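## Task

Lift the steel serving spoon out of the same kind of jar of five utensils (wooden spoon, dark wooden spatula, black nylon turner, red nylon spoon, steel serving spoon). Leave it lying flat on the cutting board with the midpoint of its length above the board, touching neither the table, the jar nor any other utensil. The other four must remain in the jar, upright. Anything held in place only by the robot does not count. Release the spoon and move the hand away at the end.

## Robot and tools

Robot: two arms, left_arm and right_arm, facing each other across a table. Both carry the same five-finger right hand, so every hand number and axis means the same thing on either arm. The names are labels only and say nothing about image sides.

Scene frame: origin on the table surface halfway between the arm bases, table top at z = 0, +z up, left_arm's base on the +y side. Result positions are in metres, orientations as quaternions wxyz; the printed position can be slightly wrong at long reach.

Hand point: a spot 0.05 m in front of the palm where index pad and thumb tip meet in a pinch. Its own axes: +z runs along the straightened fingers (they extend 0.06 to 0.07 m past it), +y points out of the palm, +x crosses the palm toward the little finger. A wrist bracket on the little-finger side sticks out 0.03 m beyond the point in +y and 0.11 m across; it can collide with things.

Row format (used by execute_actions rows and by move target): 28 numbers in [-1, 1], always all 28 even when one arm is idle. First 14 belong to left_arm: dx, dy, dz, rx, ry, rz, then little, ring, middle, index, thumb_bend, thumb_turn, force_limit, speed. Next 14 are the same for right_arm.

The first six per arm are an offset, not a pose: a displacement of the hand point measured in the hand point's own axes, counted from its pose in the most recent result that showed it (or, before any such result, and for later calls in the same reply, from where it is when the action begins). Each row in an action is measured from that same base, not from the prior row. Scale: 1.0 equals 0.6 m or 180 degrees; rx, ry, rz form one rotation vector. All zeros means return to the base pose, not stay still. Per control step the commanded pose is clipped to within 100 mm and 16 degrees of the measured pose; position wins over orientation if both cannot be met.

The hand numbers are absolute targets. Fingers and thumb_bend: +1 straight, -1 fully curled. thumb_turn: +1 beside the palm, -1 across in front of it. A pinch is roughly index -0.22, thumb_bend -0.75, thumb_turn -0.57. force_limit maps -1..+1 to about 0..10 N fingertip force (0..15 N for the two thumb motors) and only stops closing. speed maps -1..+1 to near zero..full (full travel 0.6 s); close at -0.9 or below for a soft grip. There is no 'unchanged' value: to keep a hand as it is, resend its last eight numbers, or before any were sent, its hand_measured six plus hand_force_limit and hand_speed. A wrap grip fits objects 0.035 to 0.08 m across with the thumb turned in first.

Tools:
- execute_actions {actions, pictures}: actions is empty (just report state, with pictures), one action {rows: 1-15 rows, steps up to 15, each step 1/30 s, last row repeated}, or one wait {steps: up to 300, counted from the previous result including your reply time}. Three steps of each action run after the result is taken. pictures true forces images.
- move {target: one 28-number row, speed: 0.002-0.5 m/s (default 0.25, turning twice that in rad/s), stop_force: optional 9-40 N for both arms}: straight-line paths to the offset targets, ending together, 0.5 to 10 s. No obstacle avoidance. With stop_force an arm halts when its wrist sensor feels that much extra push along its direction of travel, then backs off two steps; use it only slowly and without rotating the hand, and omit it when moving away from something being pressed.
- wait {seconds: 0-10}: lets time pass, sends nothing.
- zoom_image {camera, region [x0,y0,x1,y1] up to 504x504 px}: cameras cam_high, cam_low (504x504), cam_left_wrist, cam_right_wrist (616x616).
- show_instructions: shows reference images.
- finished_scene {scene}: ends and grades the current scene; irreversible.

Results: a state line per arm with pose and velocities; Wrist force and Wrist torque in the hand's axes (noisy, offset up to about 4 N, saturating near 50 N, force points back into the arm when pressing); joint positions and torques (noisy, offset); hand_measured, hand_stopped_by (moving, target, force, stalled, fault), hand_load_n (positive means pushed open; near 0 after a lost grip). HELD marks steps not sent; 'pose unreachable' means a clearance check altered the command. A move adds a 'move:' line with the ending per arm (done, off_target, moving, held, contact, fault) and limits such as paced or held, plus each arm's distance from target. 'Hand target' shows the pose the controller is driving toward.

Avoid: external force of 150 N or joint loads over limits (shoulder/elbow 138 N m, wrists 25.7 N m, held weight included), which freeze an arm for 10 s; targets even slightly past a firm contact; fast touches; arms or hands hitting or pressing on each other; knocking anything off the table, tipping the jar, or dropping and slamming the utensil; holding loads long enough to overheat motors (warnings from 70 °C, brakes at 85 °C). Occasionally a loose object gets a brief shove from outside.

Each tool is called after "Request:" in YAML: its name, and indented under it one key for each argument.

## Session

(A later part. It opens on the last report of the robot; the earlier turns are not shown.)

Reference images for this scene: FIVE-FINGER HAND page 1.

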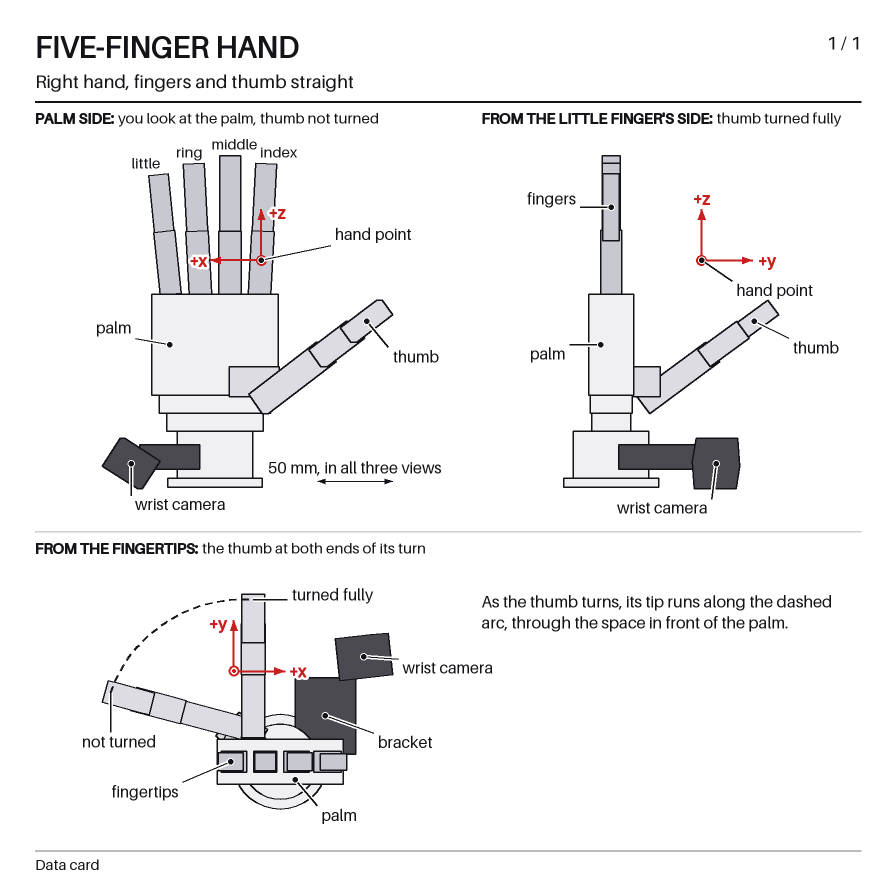

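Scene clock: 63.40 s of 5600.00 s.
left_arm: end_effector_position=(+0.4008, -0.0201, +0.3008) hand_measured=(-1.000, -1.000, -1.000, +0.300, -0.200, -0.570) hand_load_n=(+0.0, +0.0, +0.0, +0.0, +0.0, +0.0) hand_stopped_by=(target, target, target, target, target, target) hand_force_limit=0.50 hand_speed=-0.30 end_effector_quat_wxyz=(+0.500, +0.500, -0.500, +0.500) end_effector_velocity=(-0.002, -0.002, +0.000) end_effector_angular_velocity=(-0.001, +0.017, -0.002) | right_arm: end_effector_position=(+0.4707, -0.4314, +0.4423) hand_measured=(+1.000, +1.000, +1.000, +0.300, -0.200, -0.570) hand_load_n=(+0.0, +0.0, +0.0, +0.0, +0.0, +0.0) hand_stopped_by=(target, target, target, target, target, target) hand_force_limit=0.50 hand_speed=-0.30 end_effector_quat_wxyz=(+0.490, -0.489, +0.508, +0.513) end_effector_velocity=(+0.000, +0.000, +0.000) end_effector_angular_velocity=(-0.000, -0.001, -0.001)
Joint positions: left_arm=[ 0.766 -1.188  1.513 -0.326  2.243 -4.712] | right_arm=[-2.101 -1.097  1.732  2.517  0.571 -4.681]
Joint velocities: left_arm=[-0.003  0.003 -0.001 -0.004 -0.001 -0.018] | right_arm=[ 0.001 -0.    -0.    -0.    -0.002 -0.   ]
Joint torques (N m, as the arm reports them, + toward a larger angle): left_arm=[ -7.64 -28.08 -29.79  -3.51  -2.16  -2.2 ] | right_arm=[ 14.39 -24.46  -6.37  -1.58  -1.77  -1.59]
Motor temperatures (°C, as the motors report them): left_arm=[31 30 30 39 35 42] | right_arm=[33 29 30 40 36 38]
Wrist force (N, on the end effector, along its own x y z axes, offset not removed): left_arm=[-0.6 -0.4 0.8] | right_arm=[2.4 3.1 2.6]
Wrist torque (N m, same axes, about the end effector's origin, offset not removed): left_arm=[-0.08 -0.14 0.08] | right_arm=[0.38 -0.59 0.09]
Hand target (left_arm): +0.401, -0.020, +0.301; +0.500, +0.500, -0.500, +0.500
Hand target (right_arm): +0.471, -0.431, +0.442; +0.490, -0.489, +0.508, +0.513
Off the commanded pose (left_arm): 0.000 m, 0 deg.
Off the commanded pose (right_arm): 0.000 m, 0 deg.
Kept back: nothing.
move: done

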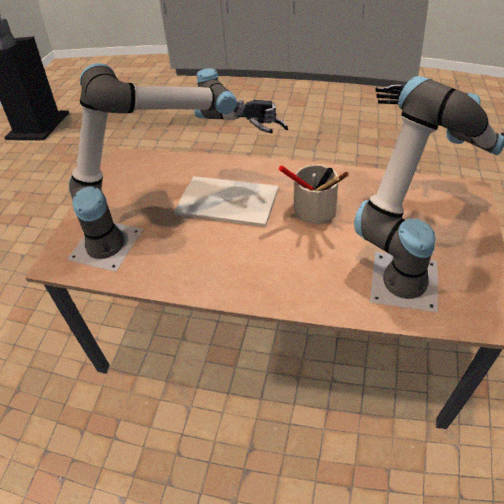

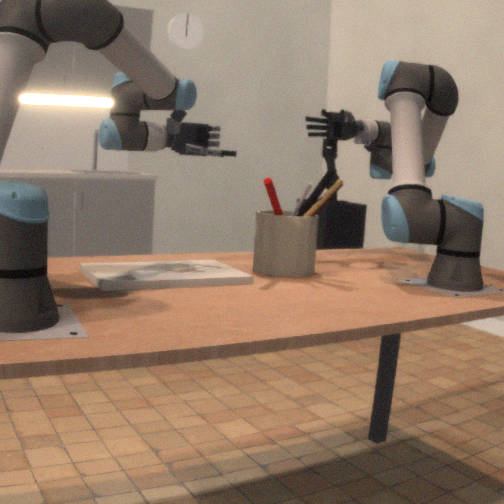

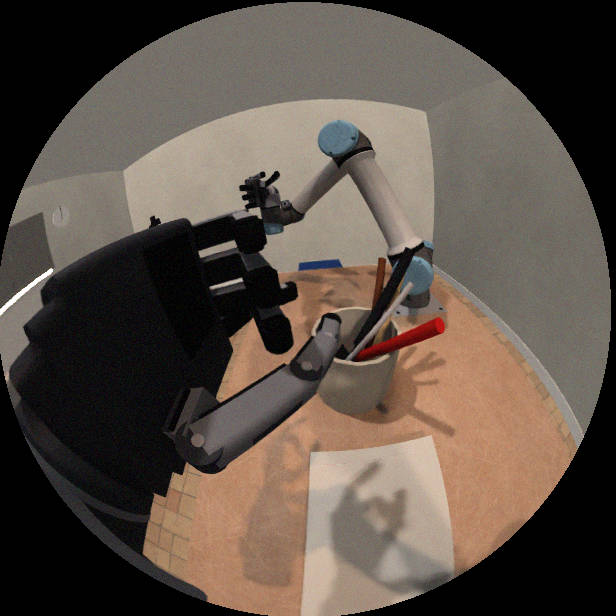

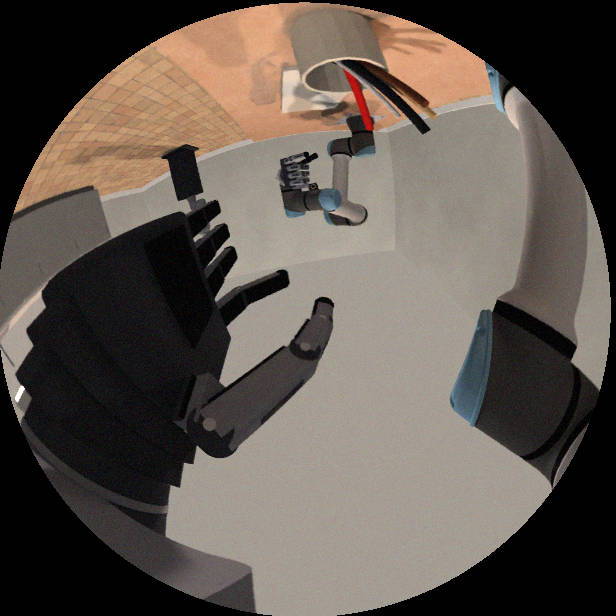

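Request:
move:
  target: [-0.183,0.067,0.133,0,0,0,-1,-1,-1,0.3,-0.2,-0.57,0.5,-0.3, 0,0,0,0,0,0,1,1,1,0.3,-0.2,-0.57,0.5,-0.3]
  speed: 0.08
  stop_force: 9

Scene clock: 65.93 s of 5600.00 s.
left_arm: end_effector_position=(+0.3605, -0.0996, +0.1913) hand_measured=(-1.000, -1.000, -1.000, +0.300, -0.200, -0.570) hand_load_n=(+0.0, +0.0, +0.0, +0.0, +0.0, +0.0) hand_stopped_by=(target, target, target, target, target, target) hand_force_limit=0.50 hand_speed=-0.30 end_effector_quat_wxyz=(+0.500, +0.500, -0.500, +0.500) end_effector_velocity=(-0.001, -0.002, -0.002) end_effector_angular_velocity=(-0.000, +0.001, -0.000) | right_arm: end_effector_position=(+0.4707, -0.4314, +0.4423) hand_measured=(+1.000, +1.000, +1.000, +0.300, -0.200, -0.570) hand_load_n=(+0.0, +0.0, +0.0, +0.0, +0.0, +0.0) hand_stopped_by=(target, target, target, target, target, target) hand_force_limit=0.50 hand_speed=-0.30 end_effector_quat_wxyz=(+0.490, -0.489, +0.508, +0.513) end_effector_velocity=(-0.000, -0.000, -0.000) end_effector_angular_velocity=(+0.000, +0.001, +0.000)
Joint positions: left_arm=[ 0.621 -1.028  1.576 -0.549  2.099 -4.712] | right_arm=[-2.101 -1.097  1.732  2.517  0.571 -4.681]
Joint velocities: left_arm=[-0.003  0.005 -0.001 -0.004 -0.003 -0.001] | right_arm=[-0.001  0.001  0.    -0.     0.001  0.   ]
Joint torques (N m, as the arm reports them, + toward a larger angle): left_arm=[ -6.83 -32.3  -28.03  -3.94  -2.25  -0.33] | right_arm=[ 13.15 -24.29  -5.93  -1.44  -1.65  -1.54]
Motor temperatures (°C, as the motors report them): left_arm=[31 30 30 39 35 42] | right_arm=[33 29 30 40 36 38]
Wrist force (N, on the end effector, along its own x y z axes, offset not removed): left_arm=[0.5 -2.0 1.0] | right_arm=[-0.7 1.6 3.0]
Wrist torque (N m, same axes, about the end effector's origin, offset not removed): left_arm=[-0.35 -0.30 0.12] | right_arm=[0.15 -0.14 -0.01]
Hand target (left_arm): +0.360, -0.100, +0.191; +0.500, +0.500, -0.500, +0.500
Hand target (right_arm): +0.471, -0.431, +0.442; +0.490, -0.489, +0.508, +0.513
Off the commanded pose (left_arm): 0.000 m, 0 deg.
Off the commanded pose (right_arm): 0.000 m, 0 deg.
Kept back: nothing.
move: done

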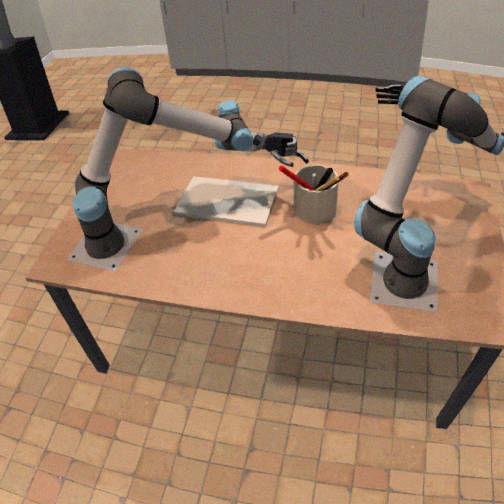

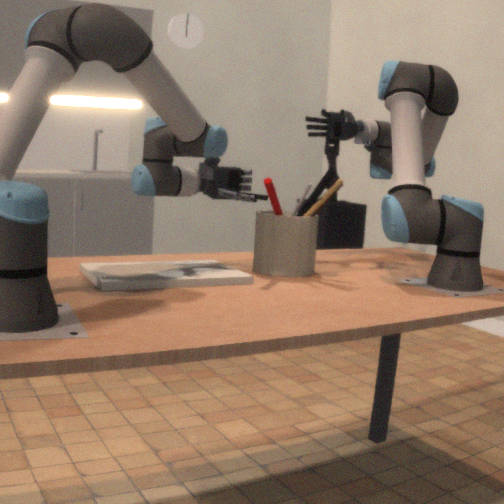

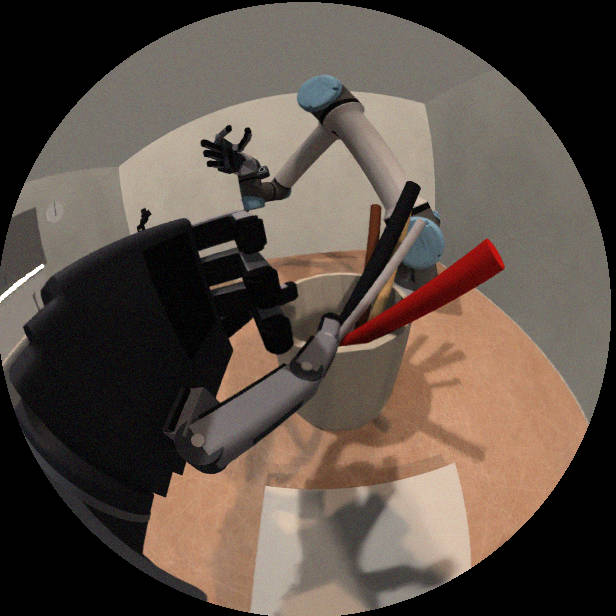

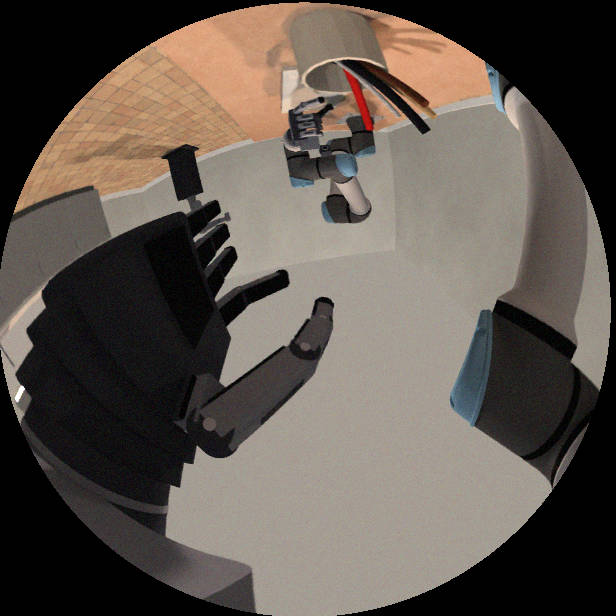

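Request:
move:
  target: [0,0,0.09,0,0,0,-1,-1,-1,0.3,-0.2,-0.57,0.5,-0.3, 0,0,0,0,0,0,1,1,1,0.3,-0.2,-0.57,0.5,-0.3]
  speed: 0.04
  stop_force: 9

Scene clock: 67.93 s of 5600.00 s.
left_arm: end_effector_position=(+0.3604, -0.1533, +0.1913) hand_measured=(-1.000, -1.000, -1.000, +0.300, -0.200, -0.570) hand_load_n=(+0.0, +0.0, +0.0, +0.0, +0.0, +0.0) hand_stopped_by=(target, target, target, target, target, target) hand_force_limit=0.50 hand_speed=-0.30 end_effector_quat_wxyz=(+0.500, +0.500, -0.500, +0.500) end_effector_velocity=(-0.000, -0.003, -0.002) end_effector_angular_velocity=(+0.002, +0.002, -0.001) | right_arm: end_effector_position=(+0.4707, -0.4314, +0.4423) hand_measured=(+1.000, +1.000, +1.000, +0.300, -0.200, -0.570) hand_load_n=(+0.0, +0.0, +0.0, +0.0, +0.0, +0.0) hand_stopped_by=(target, target, target, target, target, target) hand_force_limit=0.50 hand_speed=-0.30 end_effector_quat_wxyz=(+0.490, -0.489, +0.508, +0.513) end_effector_velocity=(-0.000, -0.000, -0.000) end_effector_angular_velocity=(+0.000, -0.001, -0.001)
Joint positions: left_arm=[ 0.576 -0.944  1.435 -0.492  2.053 -4.712] | right_arm=[-2.101 -1.097  1.732  2.517  0.571 -4.681]
Joint velocities: left_arm=[-0.002  0.007 -0.008  0.004 -0.001 -0.001] | right_arm=[-0.001 -0.     0.     0.     0.    -0.001]
Joint torques (N m, as the arm reports them, + toward a larger angle): left_arm=[ -7.23 -37.94 -28.89   1.36  -2.07  -0.23] | right_arm=[ 13.5  -24.9   -6.82  -1.54  -1.59  -1.43]
Motor temperatures (°C, as the motors report them): left_arm=[31 30 30 39 35 42] | right_arm=[33 29 30 40 36 38]
Wrist force (N, on the end effector, along its own x y z axes, offset not removed): left_arm=[-0.1 -1.6 0.6] | right_arm=[1.6 1.1 1.7]
Wrist torque (N m, same axes, about the end effector's origin, offset not removed): left_arm=[-0.19 -0.22 0.05] | right_arm=[0.26 -0.43 0.04]
Hand target (left_arm): +0.360, -0.154, +0.191; +0.500, +0.500, -0.500, +0.500
Hand target (right_arm): +0.471, -0.431, +0.442; +0.490, -0.489, +0.508, +0.513
Off the commanded pose (left_arm): 0.000 m, 0 deg.
Off the commanded pose (right_arm): 0.000 m, 0 deg.
Kept back: nothing.
move: done

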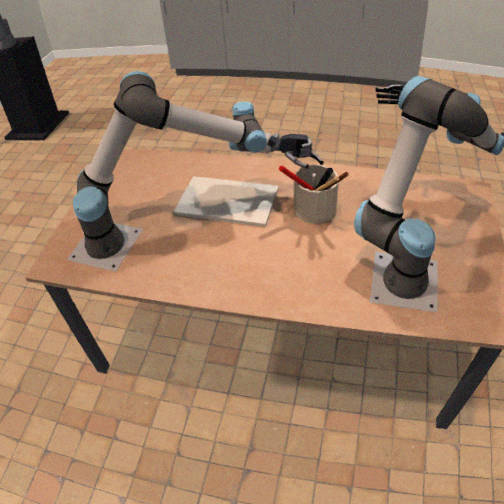

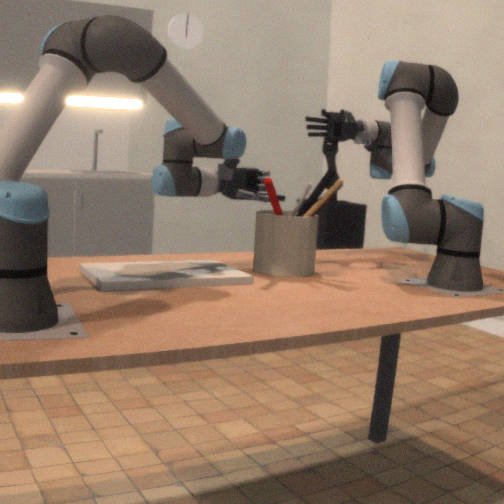

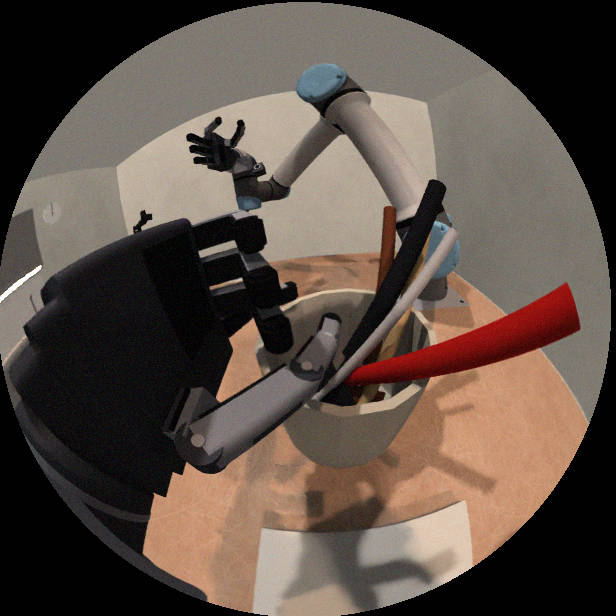

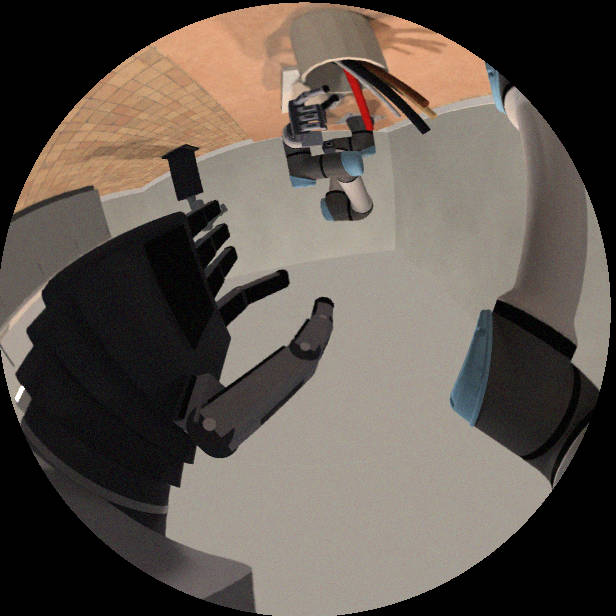

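Request:
move:
  target: [0.1,0,0,0,0,0,-1,-1,-1,0.3,-0.2,-0.57,0.5,-0.3, 0,0,0,0,0,0,1,1,1,0.3,-0.2,-0.57,0.5,-0.3]
  speed: 0.06

Request:
move:
  target: [0,0.1,0.06,0,0,0,-1,-1,-1,0.3,-0.2,-0.57,0.5,-0.3, 0,0,0,0,0,0,1,1,1,0.3,-0.2,-0.57,0.5,-0.3]
  speed: 0.06

Scene clock: 69.63 s of 5600.00 s.
left_arm: end_effector_position=(+0.3604, -0.1533, +0.2510) hand_measured=(-1.000, -1.000, -1.000, +0.300, -0.200, -0.570) hand_load_n=(+0.0, +0.0, +0.0, +0.0, +0.0, +0.0) hand_stopped_by=(target, target, target, target, target, target) hand_force_limit=0.50 hand_speed=-0.30 end_effector_quat_wxyz=(+0.500, +0.500, -0.500, +0.500) end_effector_velocity=(+0.001, +0.001, +0.003) end_effector_angular_velocity=(+0.001, -0.001, +0.001) | right_arm: end_effector_position=(+0.4707, -0.4314, +0.4423) hand_measured=(+1.000, +1.000, +1.000, +0.300, -0.200, -0.570) hand_load_n=(+0.0, +0.0, +0.0, +0.0, +0.0, +0.0) hand_stopped_by=(target, target, target, target, target, target) hand_force_limit=0.50 hand_speed=-0.30 end_effector_quat_wxyz=(+0.490, -0.489, +0.508, +0.513) end_effector_velocity=(-0.000, -0.001, +0.000) end_effector_angular_velocity=(-0.000, -0.001, -0.001)
Joint positions: left_arm=[ 0.576 -1.003  1.366 -0.364  2.053 -4.712] | right_arm=[-2.101 -1.097  1.732  2.517  0.571 -4.681]
Joint velocities: left_arm=[ 0.002 -0.003 -0.005  0.008  0.     0.001] | right_arm=[-0.001 -0.     0.    -0.     0.    -0.   ]
Joint torques (N m, as the arm reports them, + toward a larger angle): left_arm=[  7.53 -58.37 -31.24   1.12   2.37   2.12] | right_arm=[ 13.67 -22.84  -6.33  -1.55  -1.67  -1.41]
Motor temperatures (°C, as the motors report them): left_arm=[31 30 30 39 35 42] | right_arm=[33 29 30 40 36 38]
Wrist force (N, on the end effector, along its own x y z axes, offset not removed): left_arm=[-0.5 -2.1 0.5] | right_arm=[1.2 2.3 3.4]
Wrist torque (N m, same axes, about the end effector's origin, offset not removed): left_arm=[-0.29 -0.20 -0.02] | right_arm=[0.32 -0.49 0.09]
Hand target (left_arm): +0.360, -0.153, +0.251; +0.500, +0.500, -0.500, +0.500
Hand target (right_arm): +0.471, -0.431, +0.442; +0.490, -0.489, +0.508, +0.513
Off the commanded pose (left_arm): 0.000 m, 0 deg.
Off the commanded pose (right_arm): 0.000 m, 0 deg.
Kept back: nothing.
move: done

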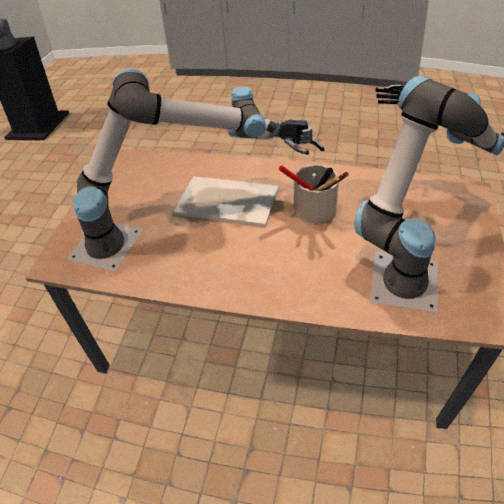

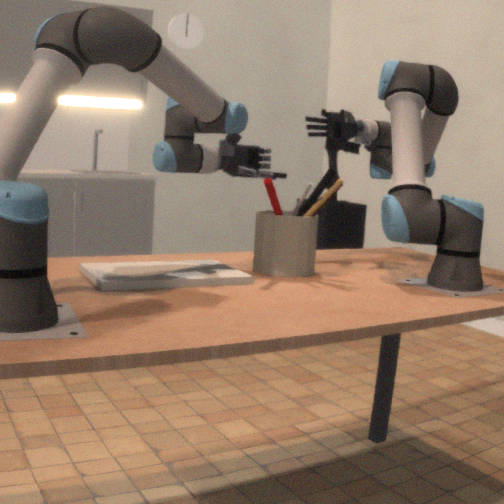

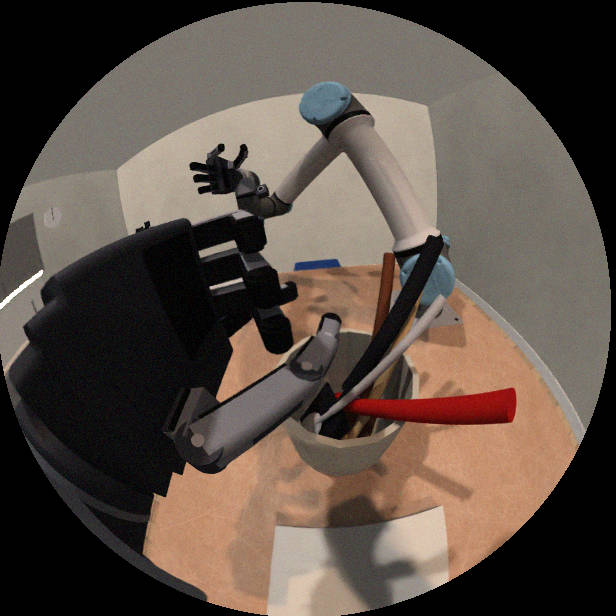

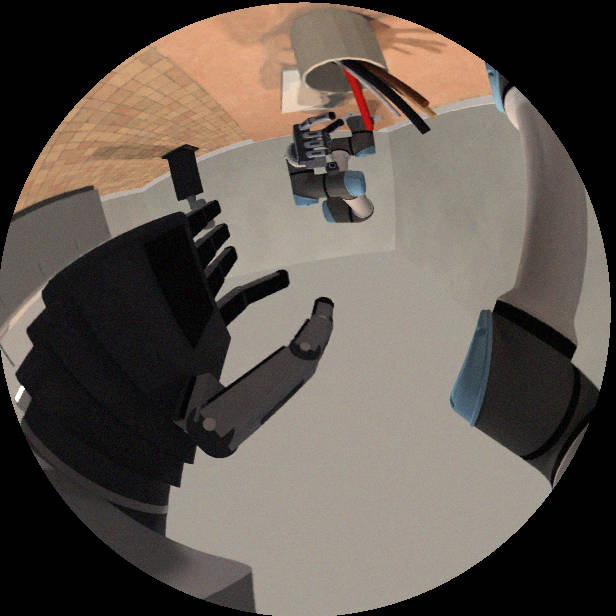

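Scene clock: 71.27 s of 5600.00 s.
left_arm: end_effector_position=(+0.3007, -0.1890, +0.2510) hand_measured=(-1.000, -1.000, -1.000, +0.300, -0.200, -0.570) hand_load_n=(+0.0, +0.0, +0.0, +0.0, +0.0, +0.0) hand_stopped_by=(target, target, target, target, target, target) hand_force_limit=0.50 hand_speed=-0.30 end_effector_quat_wxyz=(+0.500, +0.500, -0.500, +0.500) end_effector_velocity=(-0.002, -0.002, -0.001) end_effector_angular_velocity=(+0.002, +0.002, +0.001) | right_arm: end_effector_position=(+0.4707, -0.4314, +0.4423) hand_measured=(+1.000, +1.000, +1.000, +0.300, -0.200, -0.570) hand_load_n=(+0.0, +0.0, +0.0, +0.0, +0.0, +0.0) hand_stopped_by=(target, target, target, target, target, target) hand_force_limit=0.50 hand_speed=-0.30 end_effector_quat_wxyz=(+0.490, -0.489, +0.508, +0.513) end_effector_velocity=(+0.000, -0.000, +0.000) end_effector_angular_velocity=(-0.000, +0.000, -0.001)
Joint positions: left_arm=[ 0.459 -1.02   1.394 -0.375  1.936 -4.713] | right_arm=[-2.101 -1.097  1.732  2.517  0.571 -4.681]
Joint velocities: left_arm=[-0.005  0.001  0.001  0.001 -0.006 -0.001] | right_arm=[-0.001  0.    -0.     0.     0.     0.   ]
Joint torques (N m, as the arm reports them, + toward a larger angle): left_arm=[ -7.19 -57.62 -15.91  -3.92  -2.16  -2.32] | right_arm=[ 14.09 -23.83  -6.07  -1.58  -1.79  -1.44]
Motor temperatures (°C, as the motors report them): left_arm=[31 30 30 39 35 42] | right_arm=[33 29 30 40 36 38]
Wrist force (N, on the end effector, along its own x y z axes, offset not removed): left_arm=[0.7 -1.7 -0.8] | right_arm=[0.4 1.5 1.9]
Wrist torque (N m, same axes, about the end effector's origin, offset not removed): left_arm=[-0.17 -0.31 0.05] | right_arm=[0.24 -0.23 0.09]
Hand target (left_arm): +0.300, -0.189, +0.251; +0.500, +0.500, -0.500, +0.500
Hand target (right_arm): +0.471, -0.431, +0.442; +0.490, -0.489, +0.508, +0.513
Off the commanded pose (left_arm): 0.000 m, 0 deg.
Off the commanded pose (right_arm): 0.000 m, 0 deg.
Kept back: nothing.
move: done

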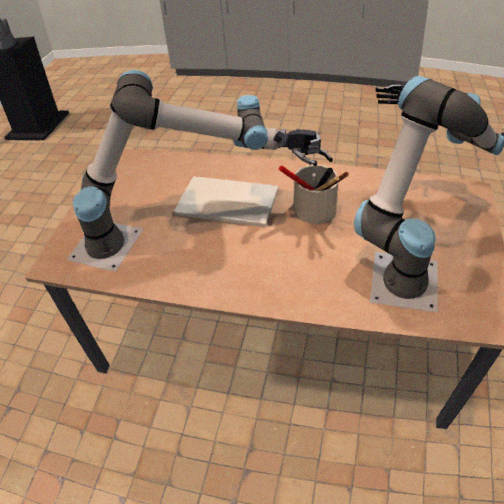

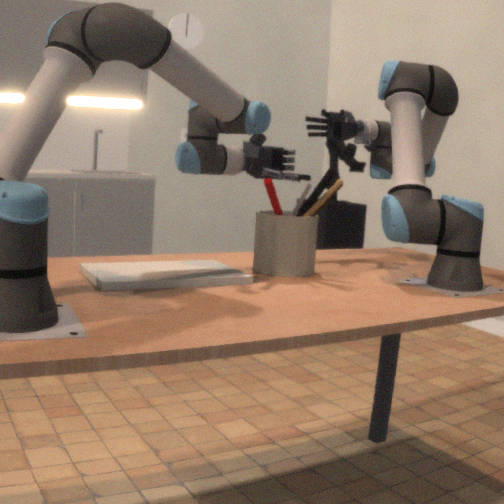

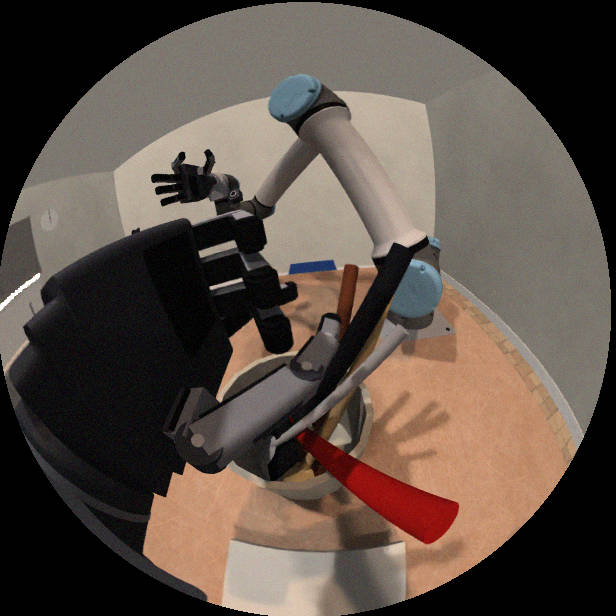

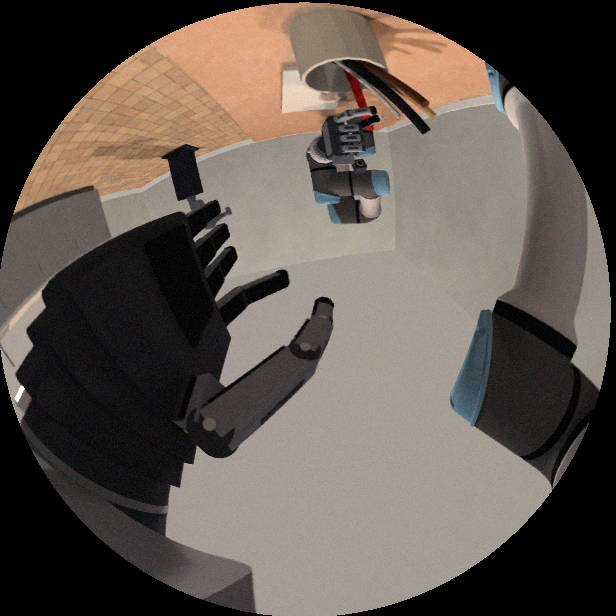

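Request:
move:
  target: [0,0.08,-0.015,0,-0.14,0,-1,-1,-1,0.3,-0.2,-0.57,0.5,-0.3, 0,0,0,0,0,0,1,1,1,0.3,-0.2,-0.57,0.5,-0.3]
  speed: 0.05
  stop_force: 12

Scene clock: 76.20 s of 5600.00 s.
left_arm: end_effector_position=(+0.2529, -0.1799, +0.2510) hand_measured=(-1.000, -1.000, -1.000, +0.300, -0.200, -0.570) hand_load_n=(+0.0, +0.0, +0.0, +0.0, +0.0, +0.0) hand_stopped_by=(target, target, target, target, target, target) hand_force_limit=0.50 hand_speed=-0.30 end_effector_quat_wxyz=(+0.380, +0.596, -0.597, +0.380) end_effector_velocity=(-0.001, +0.000, +0.001) end_effector_angular_velocity=(+0.018, -0.001, -0.000) | right_arm: end_effector_position=(+0.4707, -0.4314, +0.4423) hand_measured=(+1.000, +1.000, +1.000, +0.300, -0.200, -0.570) hand_load_n=(+0.0, +0.0, +0.0, +0.0, +0.0, +0.0) hand_stopped_by=(target, target, target, target, target, target) hand_force_limit=0.50 hand_speed=-0.30 end_effector_quat_wxyz=(+0.490, -0.489, +0.508, +0.513) end_effector_velocity=(+0.000, +0.000, +0.000) end_effector_angular_velocity=(-0.000, +0.000, -0.001)
Joint positions: left_arm=[ 0.367 -0.971  1.071  0.352  1.818 -4.594] | right_arm=[-2.101 -1.097  1.732  2.517  0.571 -4.681]
Joint velocities: left_arm=[-0.004  0.007 -0.021  0.032 -0.006  0.004] | right_arm=[ 0.    -0.     0.    -0.    -0.001  0.   ]
Joint torques (N m, as the arm reports them, + toward a larger angle): left_arm=[ -8.15 -35.77 -30.44   2.27  -1.93   2.12] | right_arm=[ 13.53 -24.32  -7.9   -1.52  -1.68  -1.18]
Motor temperatures (°C, as the motors report them): left_arm=[31 30 30 39 35 42] | right_arm=[33 29 30 40 36 38]
Wrist force (N, on the end effector, along its own x y z axes, offset not removed): left_arm=[0.5 -1.5 0.9] | right_arm=[1.1 2.1 2.7]
Wrist torque (N m, same axes, about the end effector's origin, offset not removed): left_arm=[-0.20 -0.26 0.05] | right_arm=[0.37 -0.41 0.06]
Hand target (left_arm): +0.253, -0.180, +0.251; +0.379, +0.597, -0.597, +0.379
Hand target (right_arm): +0.471, -0.431, +0.442; +0.490, -0.489, +0.508, +0.513
Off the commanded pose (left_arm): 0.000 m, 0 deg.
Off the commanded pose (right_arm): 0.000 m, 0 deg.
Kept back: nothing.
move: done

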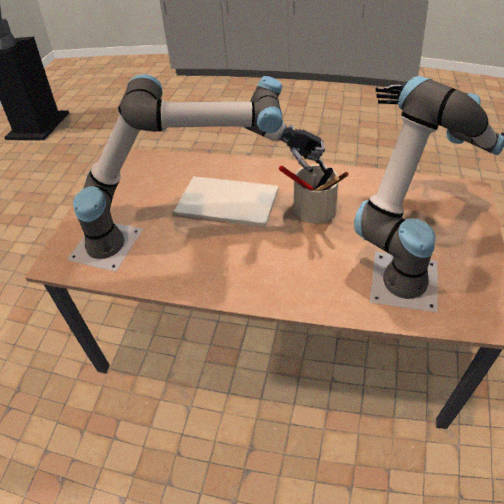

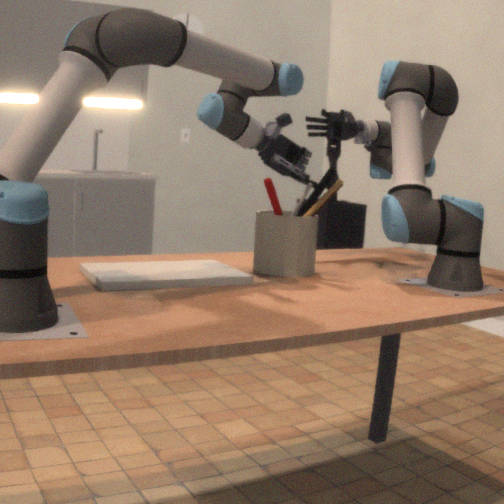

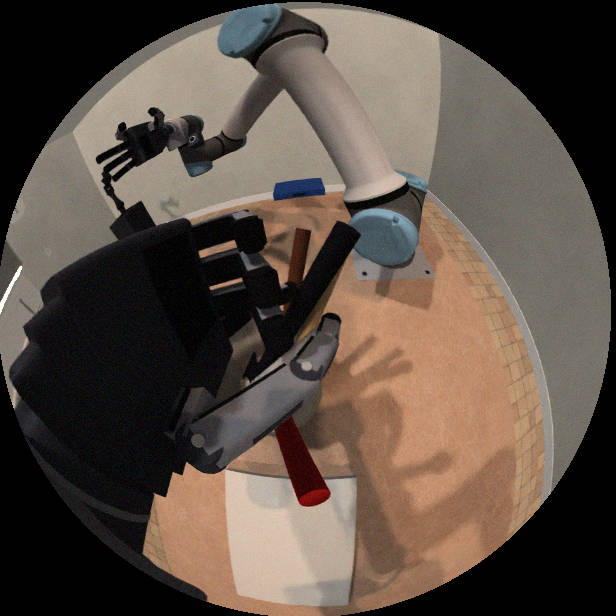

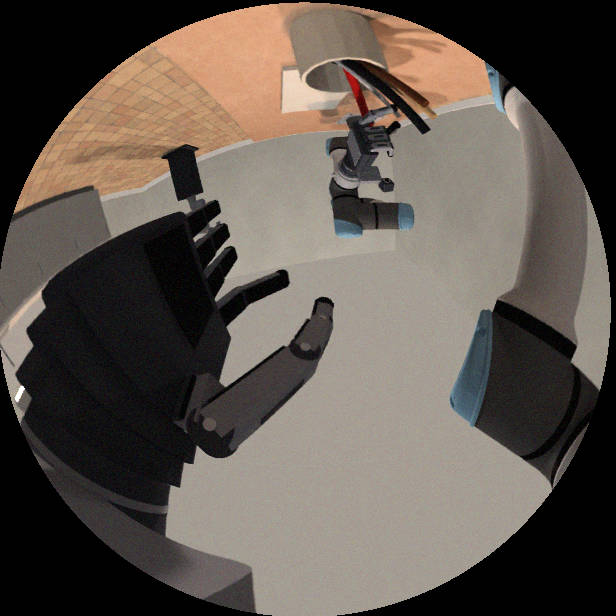

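Request:
zoom_image:
  camera: "cam_low"
  region: [240,110,360,230]

Request:
zoom_image:
  camera: "cam_left_wrist"
  region: [220,220,380,400]

Request:
zoom_image:
  camera: "cam_high"
  region: [260,120,370,230]

Region (240, 110, 360, 230) of cam_low's 504x504 image, scaled by 4.200, with more detail than that image has.

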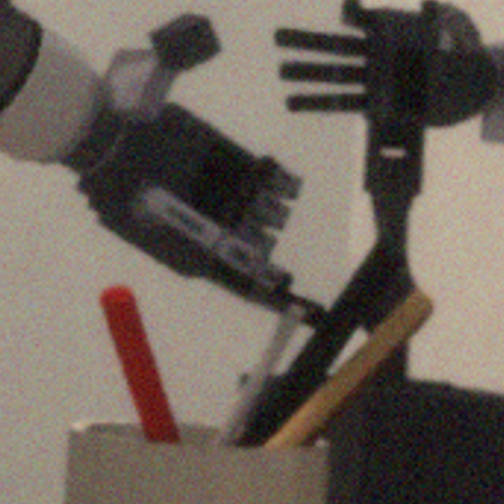

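Region (220, 220, 380, 400) of cam_left_wrist's 616x616 image, scaled by 2.800, with more detail than that image has.

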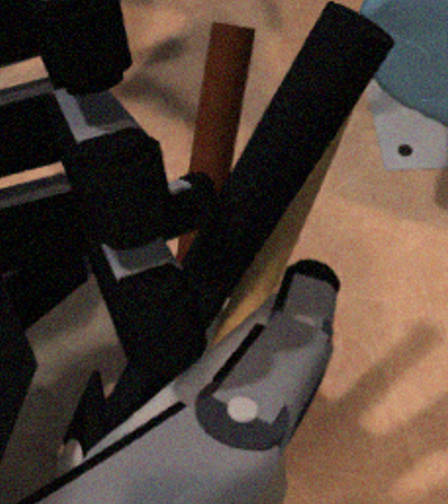

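Region (260, 120, 370, 230) of cam_high's 504x504 image, scaled by 4.582, with more detail than that image has.

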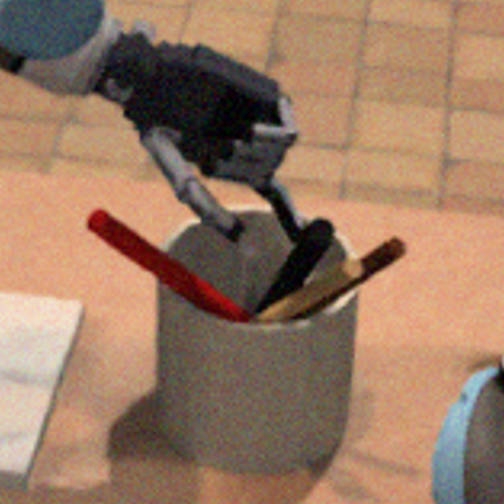

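Request:
move:
  target: [-0.013,0,-0.03,0,0,0,-1,-1,-1,0.3,-0.2,-0.57,0.5,-0.3, 0,0,0,0,0,0,1,1,1,0.3,-0.2,-0.57,0.5,-0.3]
  speed: 0.02

Request:
move:
  target: [-0.045,0,0.021,0,0,0,-1,-1,-1,0.3,-0.2,-0.57,0.5,-0.3, 0,0,0,0,0,0,1,1,1,0.3,-0.2,-0.57,0.5,-0.3]
  speed: 0.015
  stop_force: 9

Request:
zoom_image:
  camera: "cam_low"
  region: [240,110,360,230]

Request:
zoom_image:
  camera: "cam_high"
  region: [260,120,370,230]

Scene clock: 77.77 s of 5600.00 s.
left_arm: end_effector_position=(+0.2529, -0.1607, +0.2516) hand_measured=(-1.000, -1.000, -1.000, +0.300, -0.200, -0.570) hand_load_n=(+0.0, +0.0, +0.0, +0.0, +0.0, +0.0) hand_stopped_by=(target, target, target, target, target, target) hand_force_limit=0.50 hand_speed=-0.30 end_effector_quat_wxyz=(+0.380, +0.596, -0.597, +0.380) end_effector_velocity=(+0.001, +0.003, +0.001) end_effector_angular_velocity=(-0.002, -0.001, -0.001) | right_arm: end_effector_position=(+0.4707, -0.4314, +0.4423) hand_measured=(+1.000, +1.000, +1.000, +0.300, -0.200, -0.570) hand_load_n=(+0.0, +0.0, +0.0, +0.0, +0.0, +0.0) hand_stopped_by=(target, target, target, target, target, target) hand_force_limit=0.50 hand_speed=-0.30 end_effector_quat_wxyz=(+0.490, -0.489, +0.508, +0.513) end_effector_velocity=(-0.000, +0.000, -0.000) end_effector_angular_velocity=(-0.000, -0.000, +0.003)
Joint positions: left_arm=[ 0.377 -1.017  1.141  0.328  1.827 -4.59 ] | right_arm=[-2.101 -1.097  1.732  2.517  0.571 -4.681]
Joint velocities: left_arm=[ 0.003 -0.008  0.011 -0.005  0.003  0.002] | right_arm=[ 0.001  0.    -0.    -0.     0.002 -0.   ]
Joint torques (N m, as the arm reports them, + toward a larger angle): left_arm=[  6.37 -57.92 -17.2   -2.88   2.64   2.23] | right_arm=[ 13.49 -24.04  -6.56  -1.34  -1.65  -1.28]
Motor temperatures (°C, as the motors report them): left_arm=[31 30 30 39 35 42] | right_arm=[33 29 30 40 36 38]
Wrist force (N, on the end effector, along its own x y z axes, offset not removed): left_arm=[-0.6 -1.0 1.0] | right_arm=[1.6 1.6 1.1]
Wrist torque (N m, same axes, about the end effector's origin, offset not removed): left_arm=[-0.15 -0.12 -0.02] | right_arm=[0.37 -0.43 0.08]
Hand target (left_arm): +0.253, -0.160, +0.252; +0.380, +0.596, -0.597, +0.380
Hand target (right_arm): +0.471, -0.431, +0.442; +0.490, -0.489, +0.508, +0.513
Off the commanded pose (left_arm): 0.000 m, 0 deg.
Off the commanded pose (right_arm): 0.000 m, 0 deg.
Kept back: nothing.
move: done

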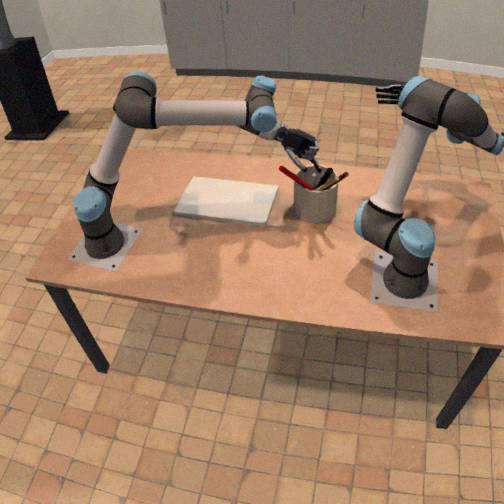

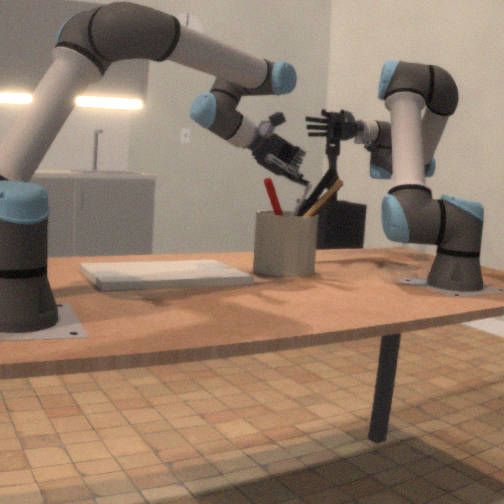

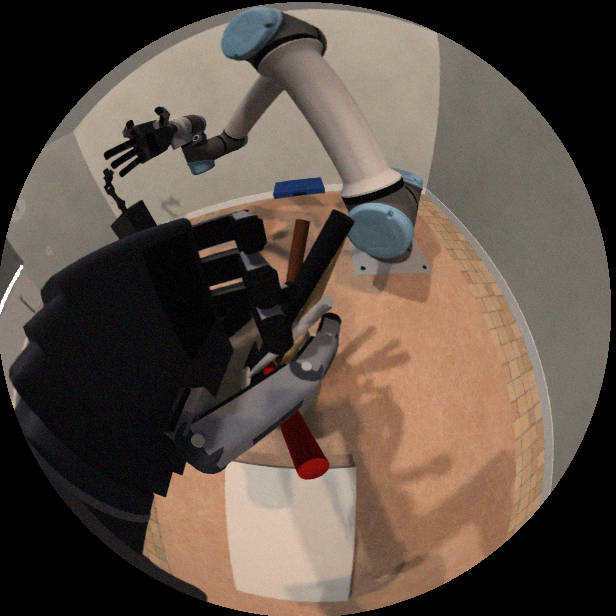

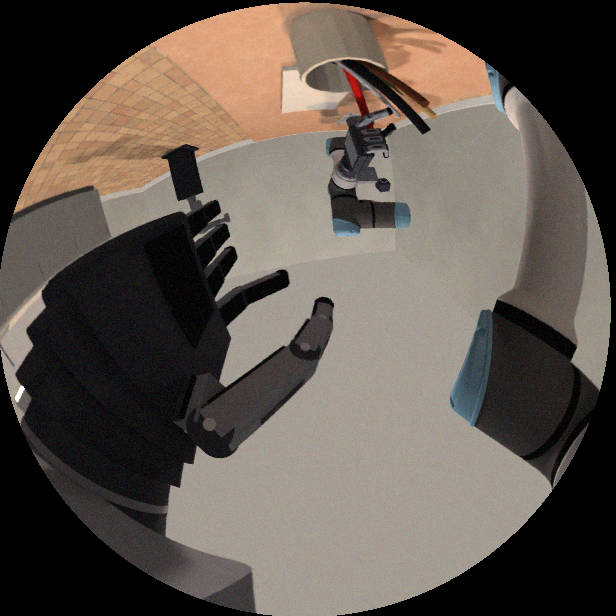

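Scene clock: 80.03 s of 5600.00 s.
left_arm: end_effector_position=(+0.2529, -0.1607, +0.2221) hand_measured=(-1.000, -1.000, -1.000, +0.300, -0.200, -0.570) hand_load_n=(+0.0, +0.0, +0.0, +0.0, +0.0, +0.0) hand_stopped_by=(target, target, target, target, target, target) hand_force_limit=0.50 hand_speed=-0.30 end_effector_quat_wxyz=(+0.380, +0.596, -0.597, +0.380) end_effector_velocity=(+0.000, +0.000, -0.003) end_effector_angular_velocity=(+0.001, +0.001, +0.001) | right_arm: end_effector_position=(+0.4707, -0.4314, +0.4423) hand_measured=(+1.000, +1.000, +1.000, +0.300, -0.200, -0.570) hand_load_n=(+0.0, +0.0, +0.0, +0.0, +0.0, +0.0) hand_stopped_by=(target, target, target, target, target, target) hand_force_limit=0.50 hand_speed=-0.30 end_effector_quat_wxyz=(+0.490, -0.489, +0.508, +0.513) end_effector_velocity=(+0.000, -0.000, -0.000) end_effector_angular_velocity=(+0.000, +0.001, -0.000)
Joint positions: left_arm=[ 0.376 -1.005  1.199  0.259  1.827 -4.59 ] | right_arm=[-2.101 -1.097  1.732  2.517  0.571 -4.681]
Joint velocities: left_arm=[ 0.     0.001  0.005 -0.006  0.    -0.001] | right_arm=[-0.001  0.001  0.    -0.     0.     0.001]
Joint torques (N m, as the arm reports them, + toward a larger angle): left_arm=[ -7.18 -35.62 -15.92  -2.9   -1.91   0.65] | right_arm=[ 14.42 -23.91  -5.9   -1.45  -1.73  -1.36]
Motor temperatures (°C, as the motors report them): left_arm=[31 30 30 39 35 42] | right_arm=[33 29 30 40 36 38]
Wrist force (N, on the end effector, along its own x y z axes, offset not removed): left_arm=[-0.3 -1.5 0.6] | right_arm=[1.6 2.7 1.9]
Wrist torque (N m, same axes, about the end effector's origin, offset not removed): left_arm=[-0.16 -0.15 0.04] | right_arm=[0.45 -0.43 0.15]
Hand target (left_arm): +0.253, -0.161, +0.222; +0.380, +0.596, -0.597, +0.380
Hand target (right_arm): +0.471, -0.431, +0.442; +0.490, -0.489, +0.508, +0.513
Off the commanded pose (left_arm): 0.000 m, 0 deg.
Off the commanded pose (right_arm): 0.000 m, 0 deg.
Kept back: nothing.
move: done

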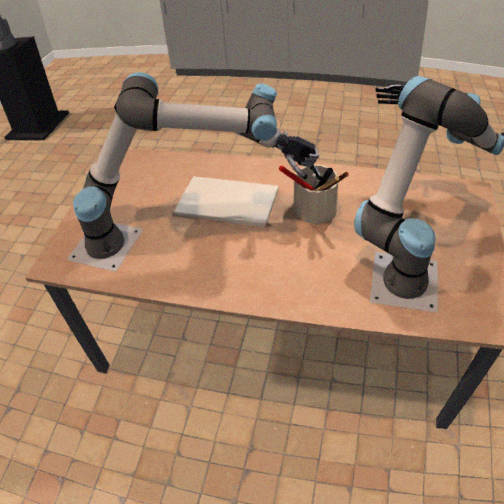

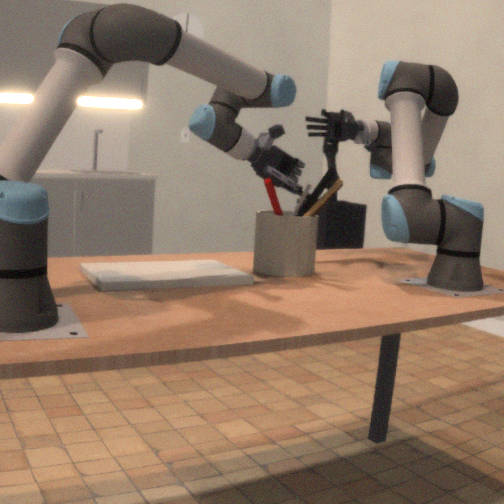

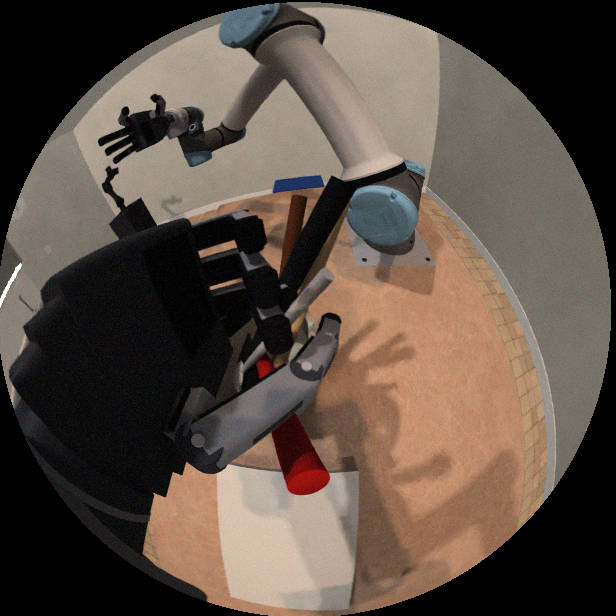

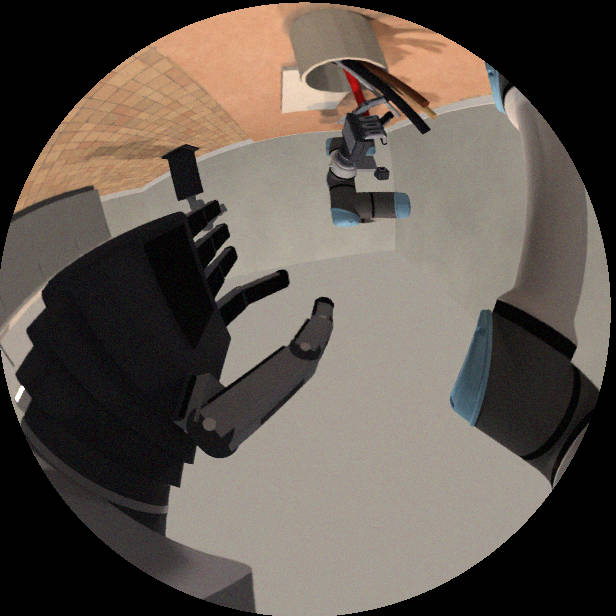

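Region (240, 110, 360, 230) of cam_low's 504x504 image, scaled by 4.200, with more detail than that image has.

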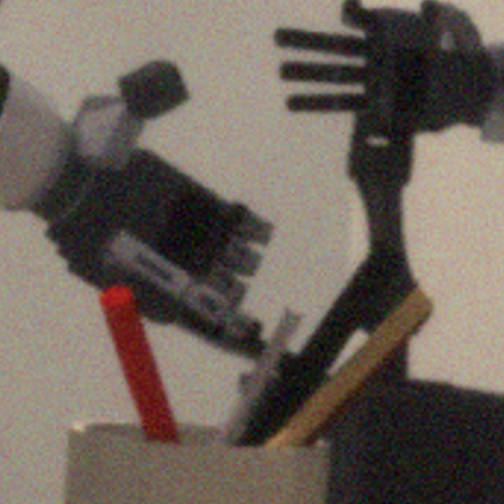

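Region (260, 120, 370, 230) of cam_high's 504x504 image, scaled by 4.582, with more detail than that image has.

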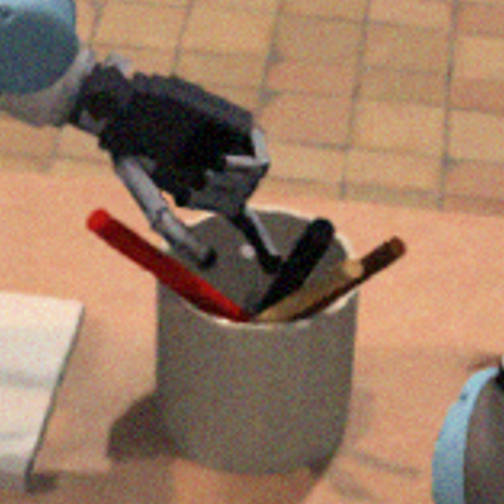

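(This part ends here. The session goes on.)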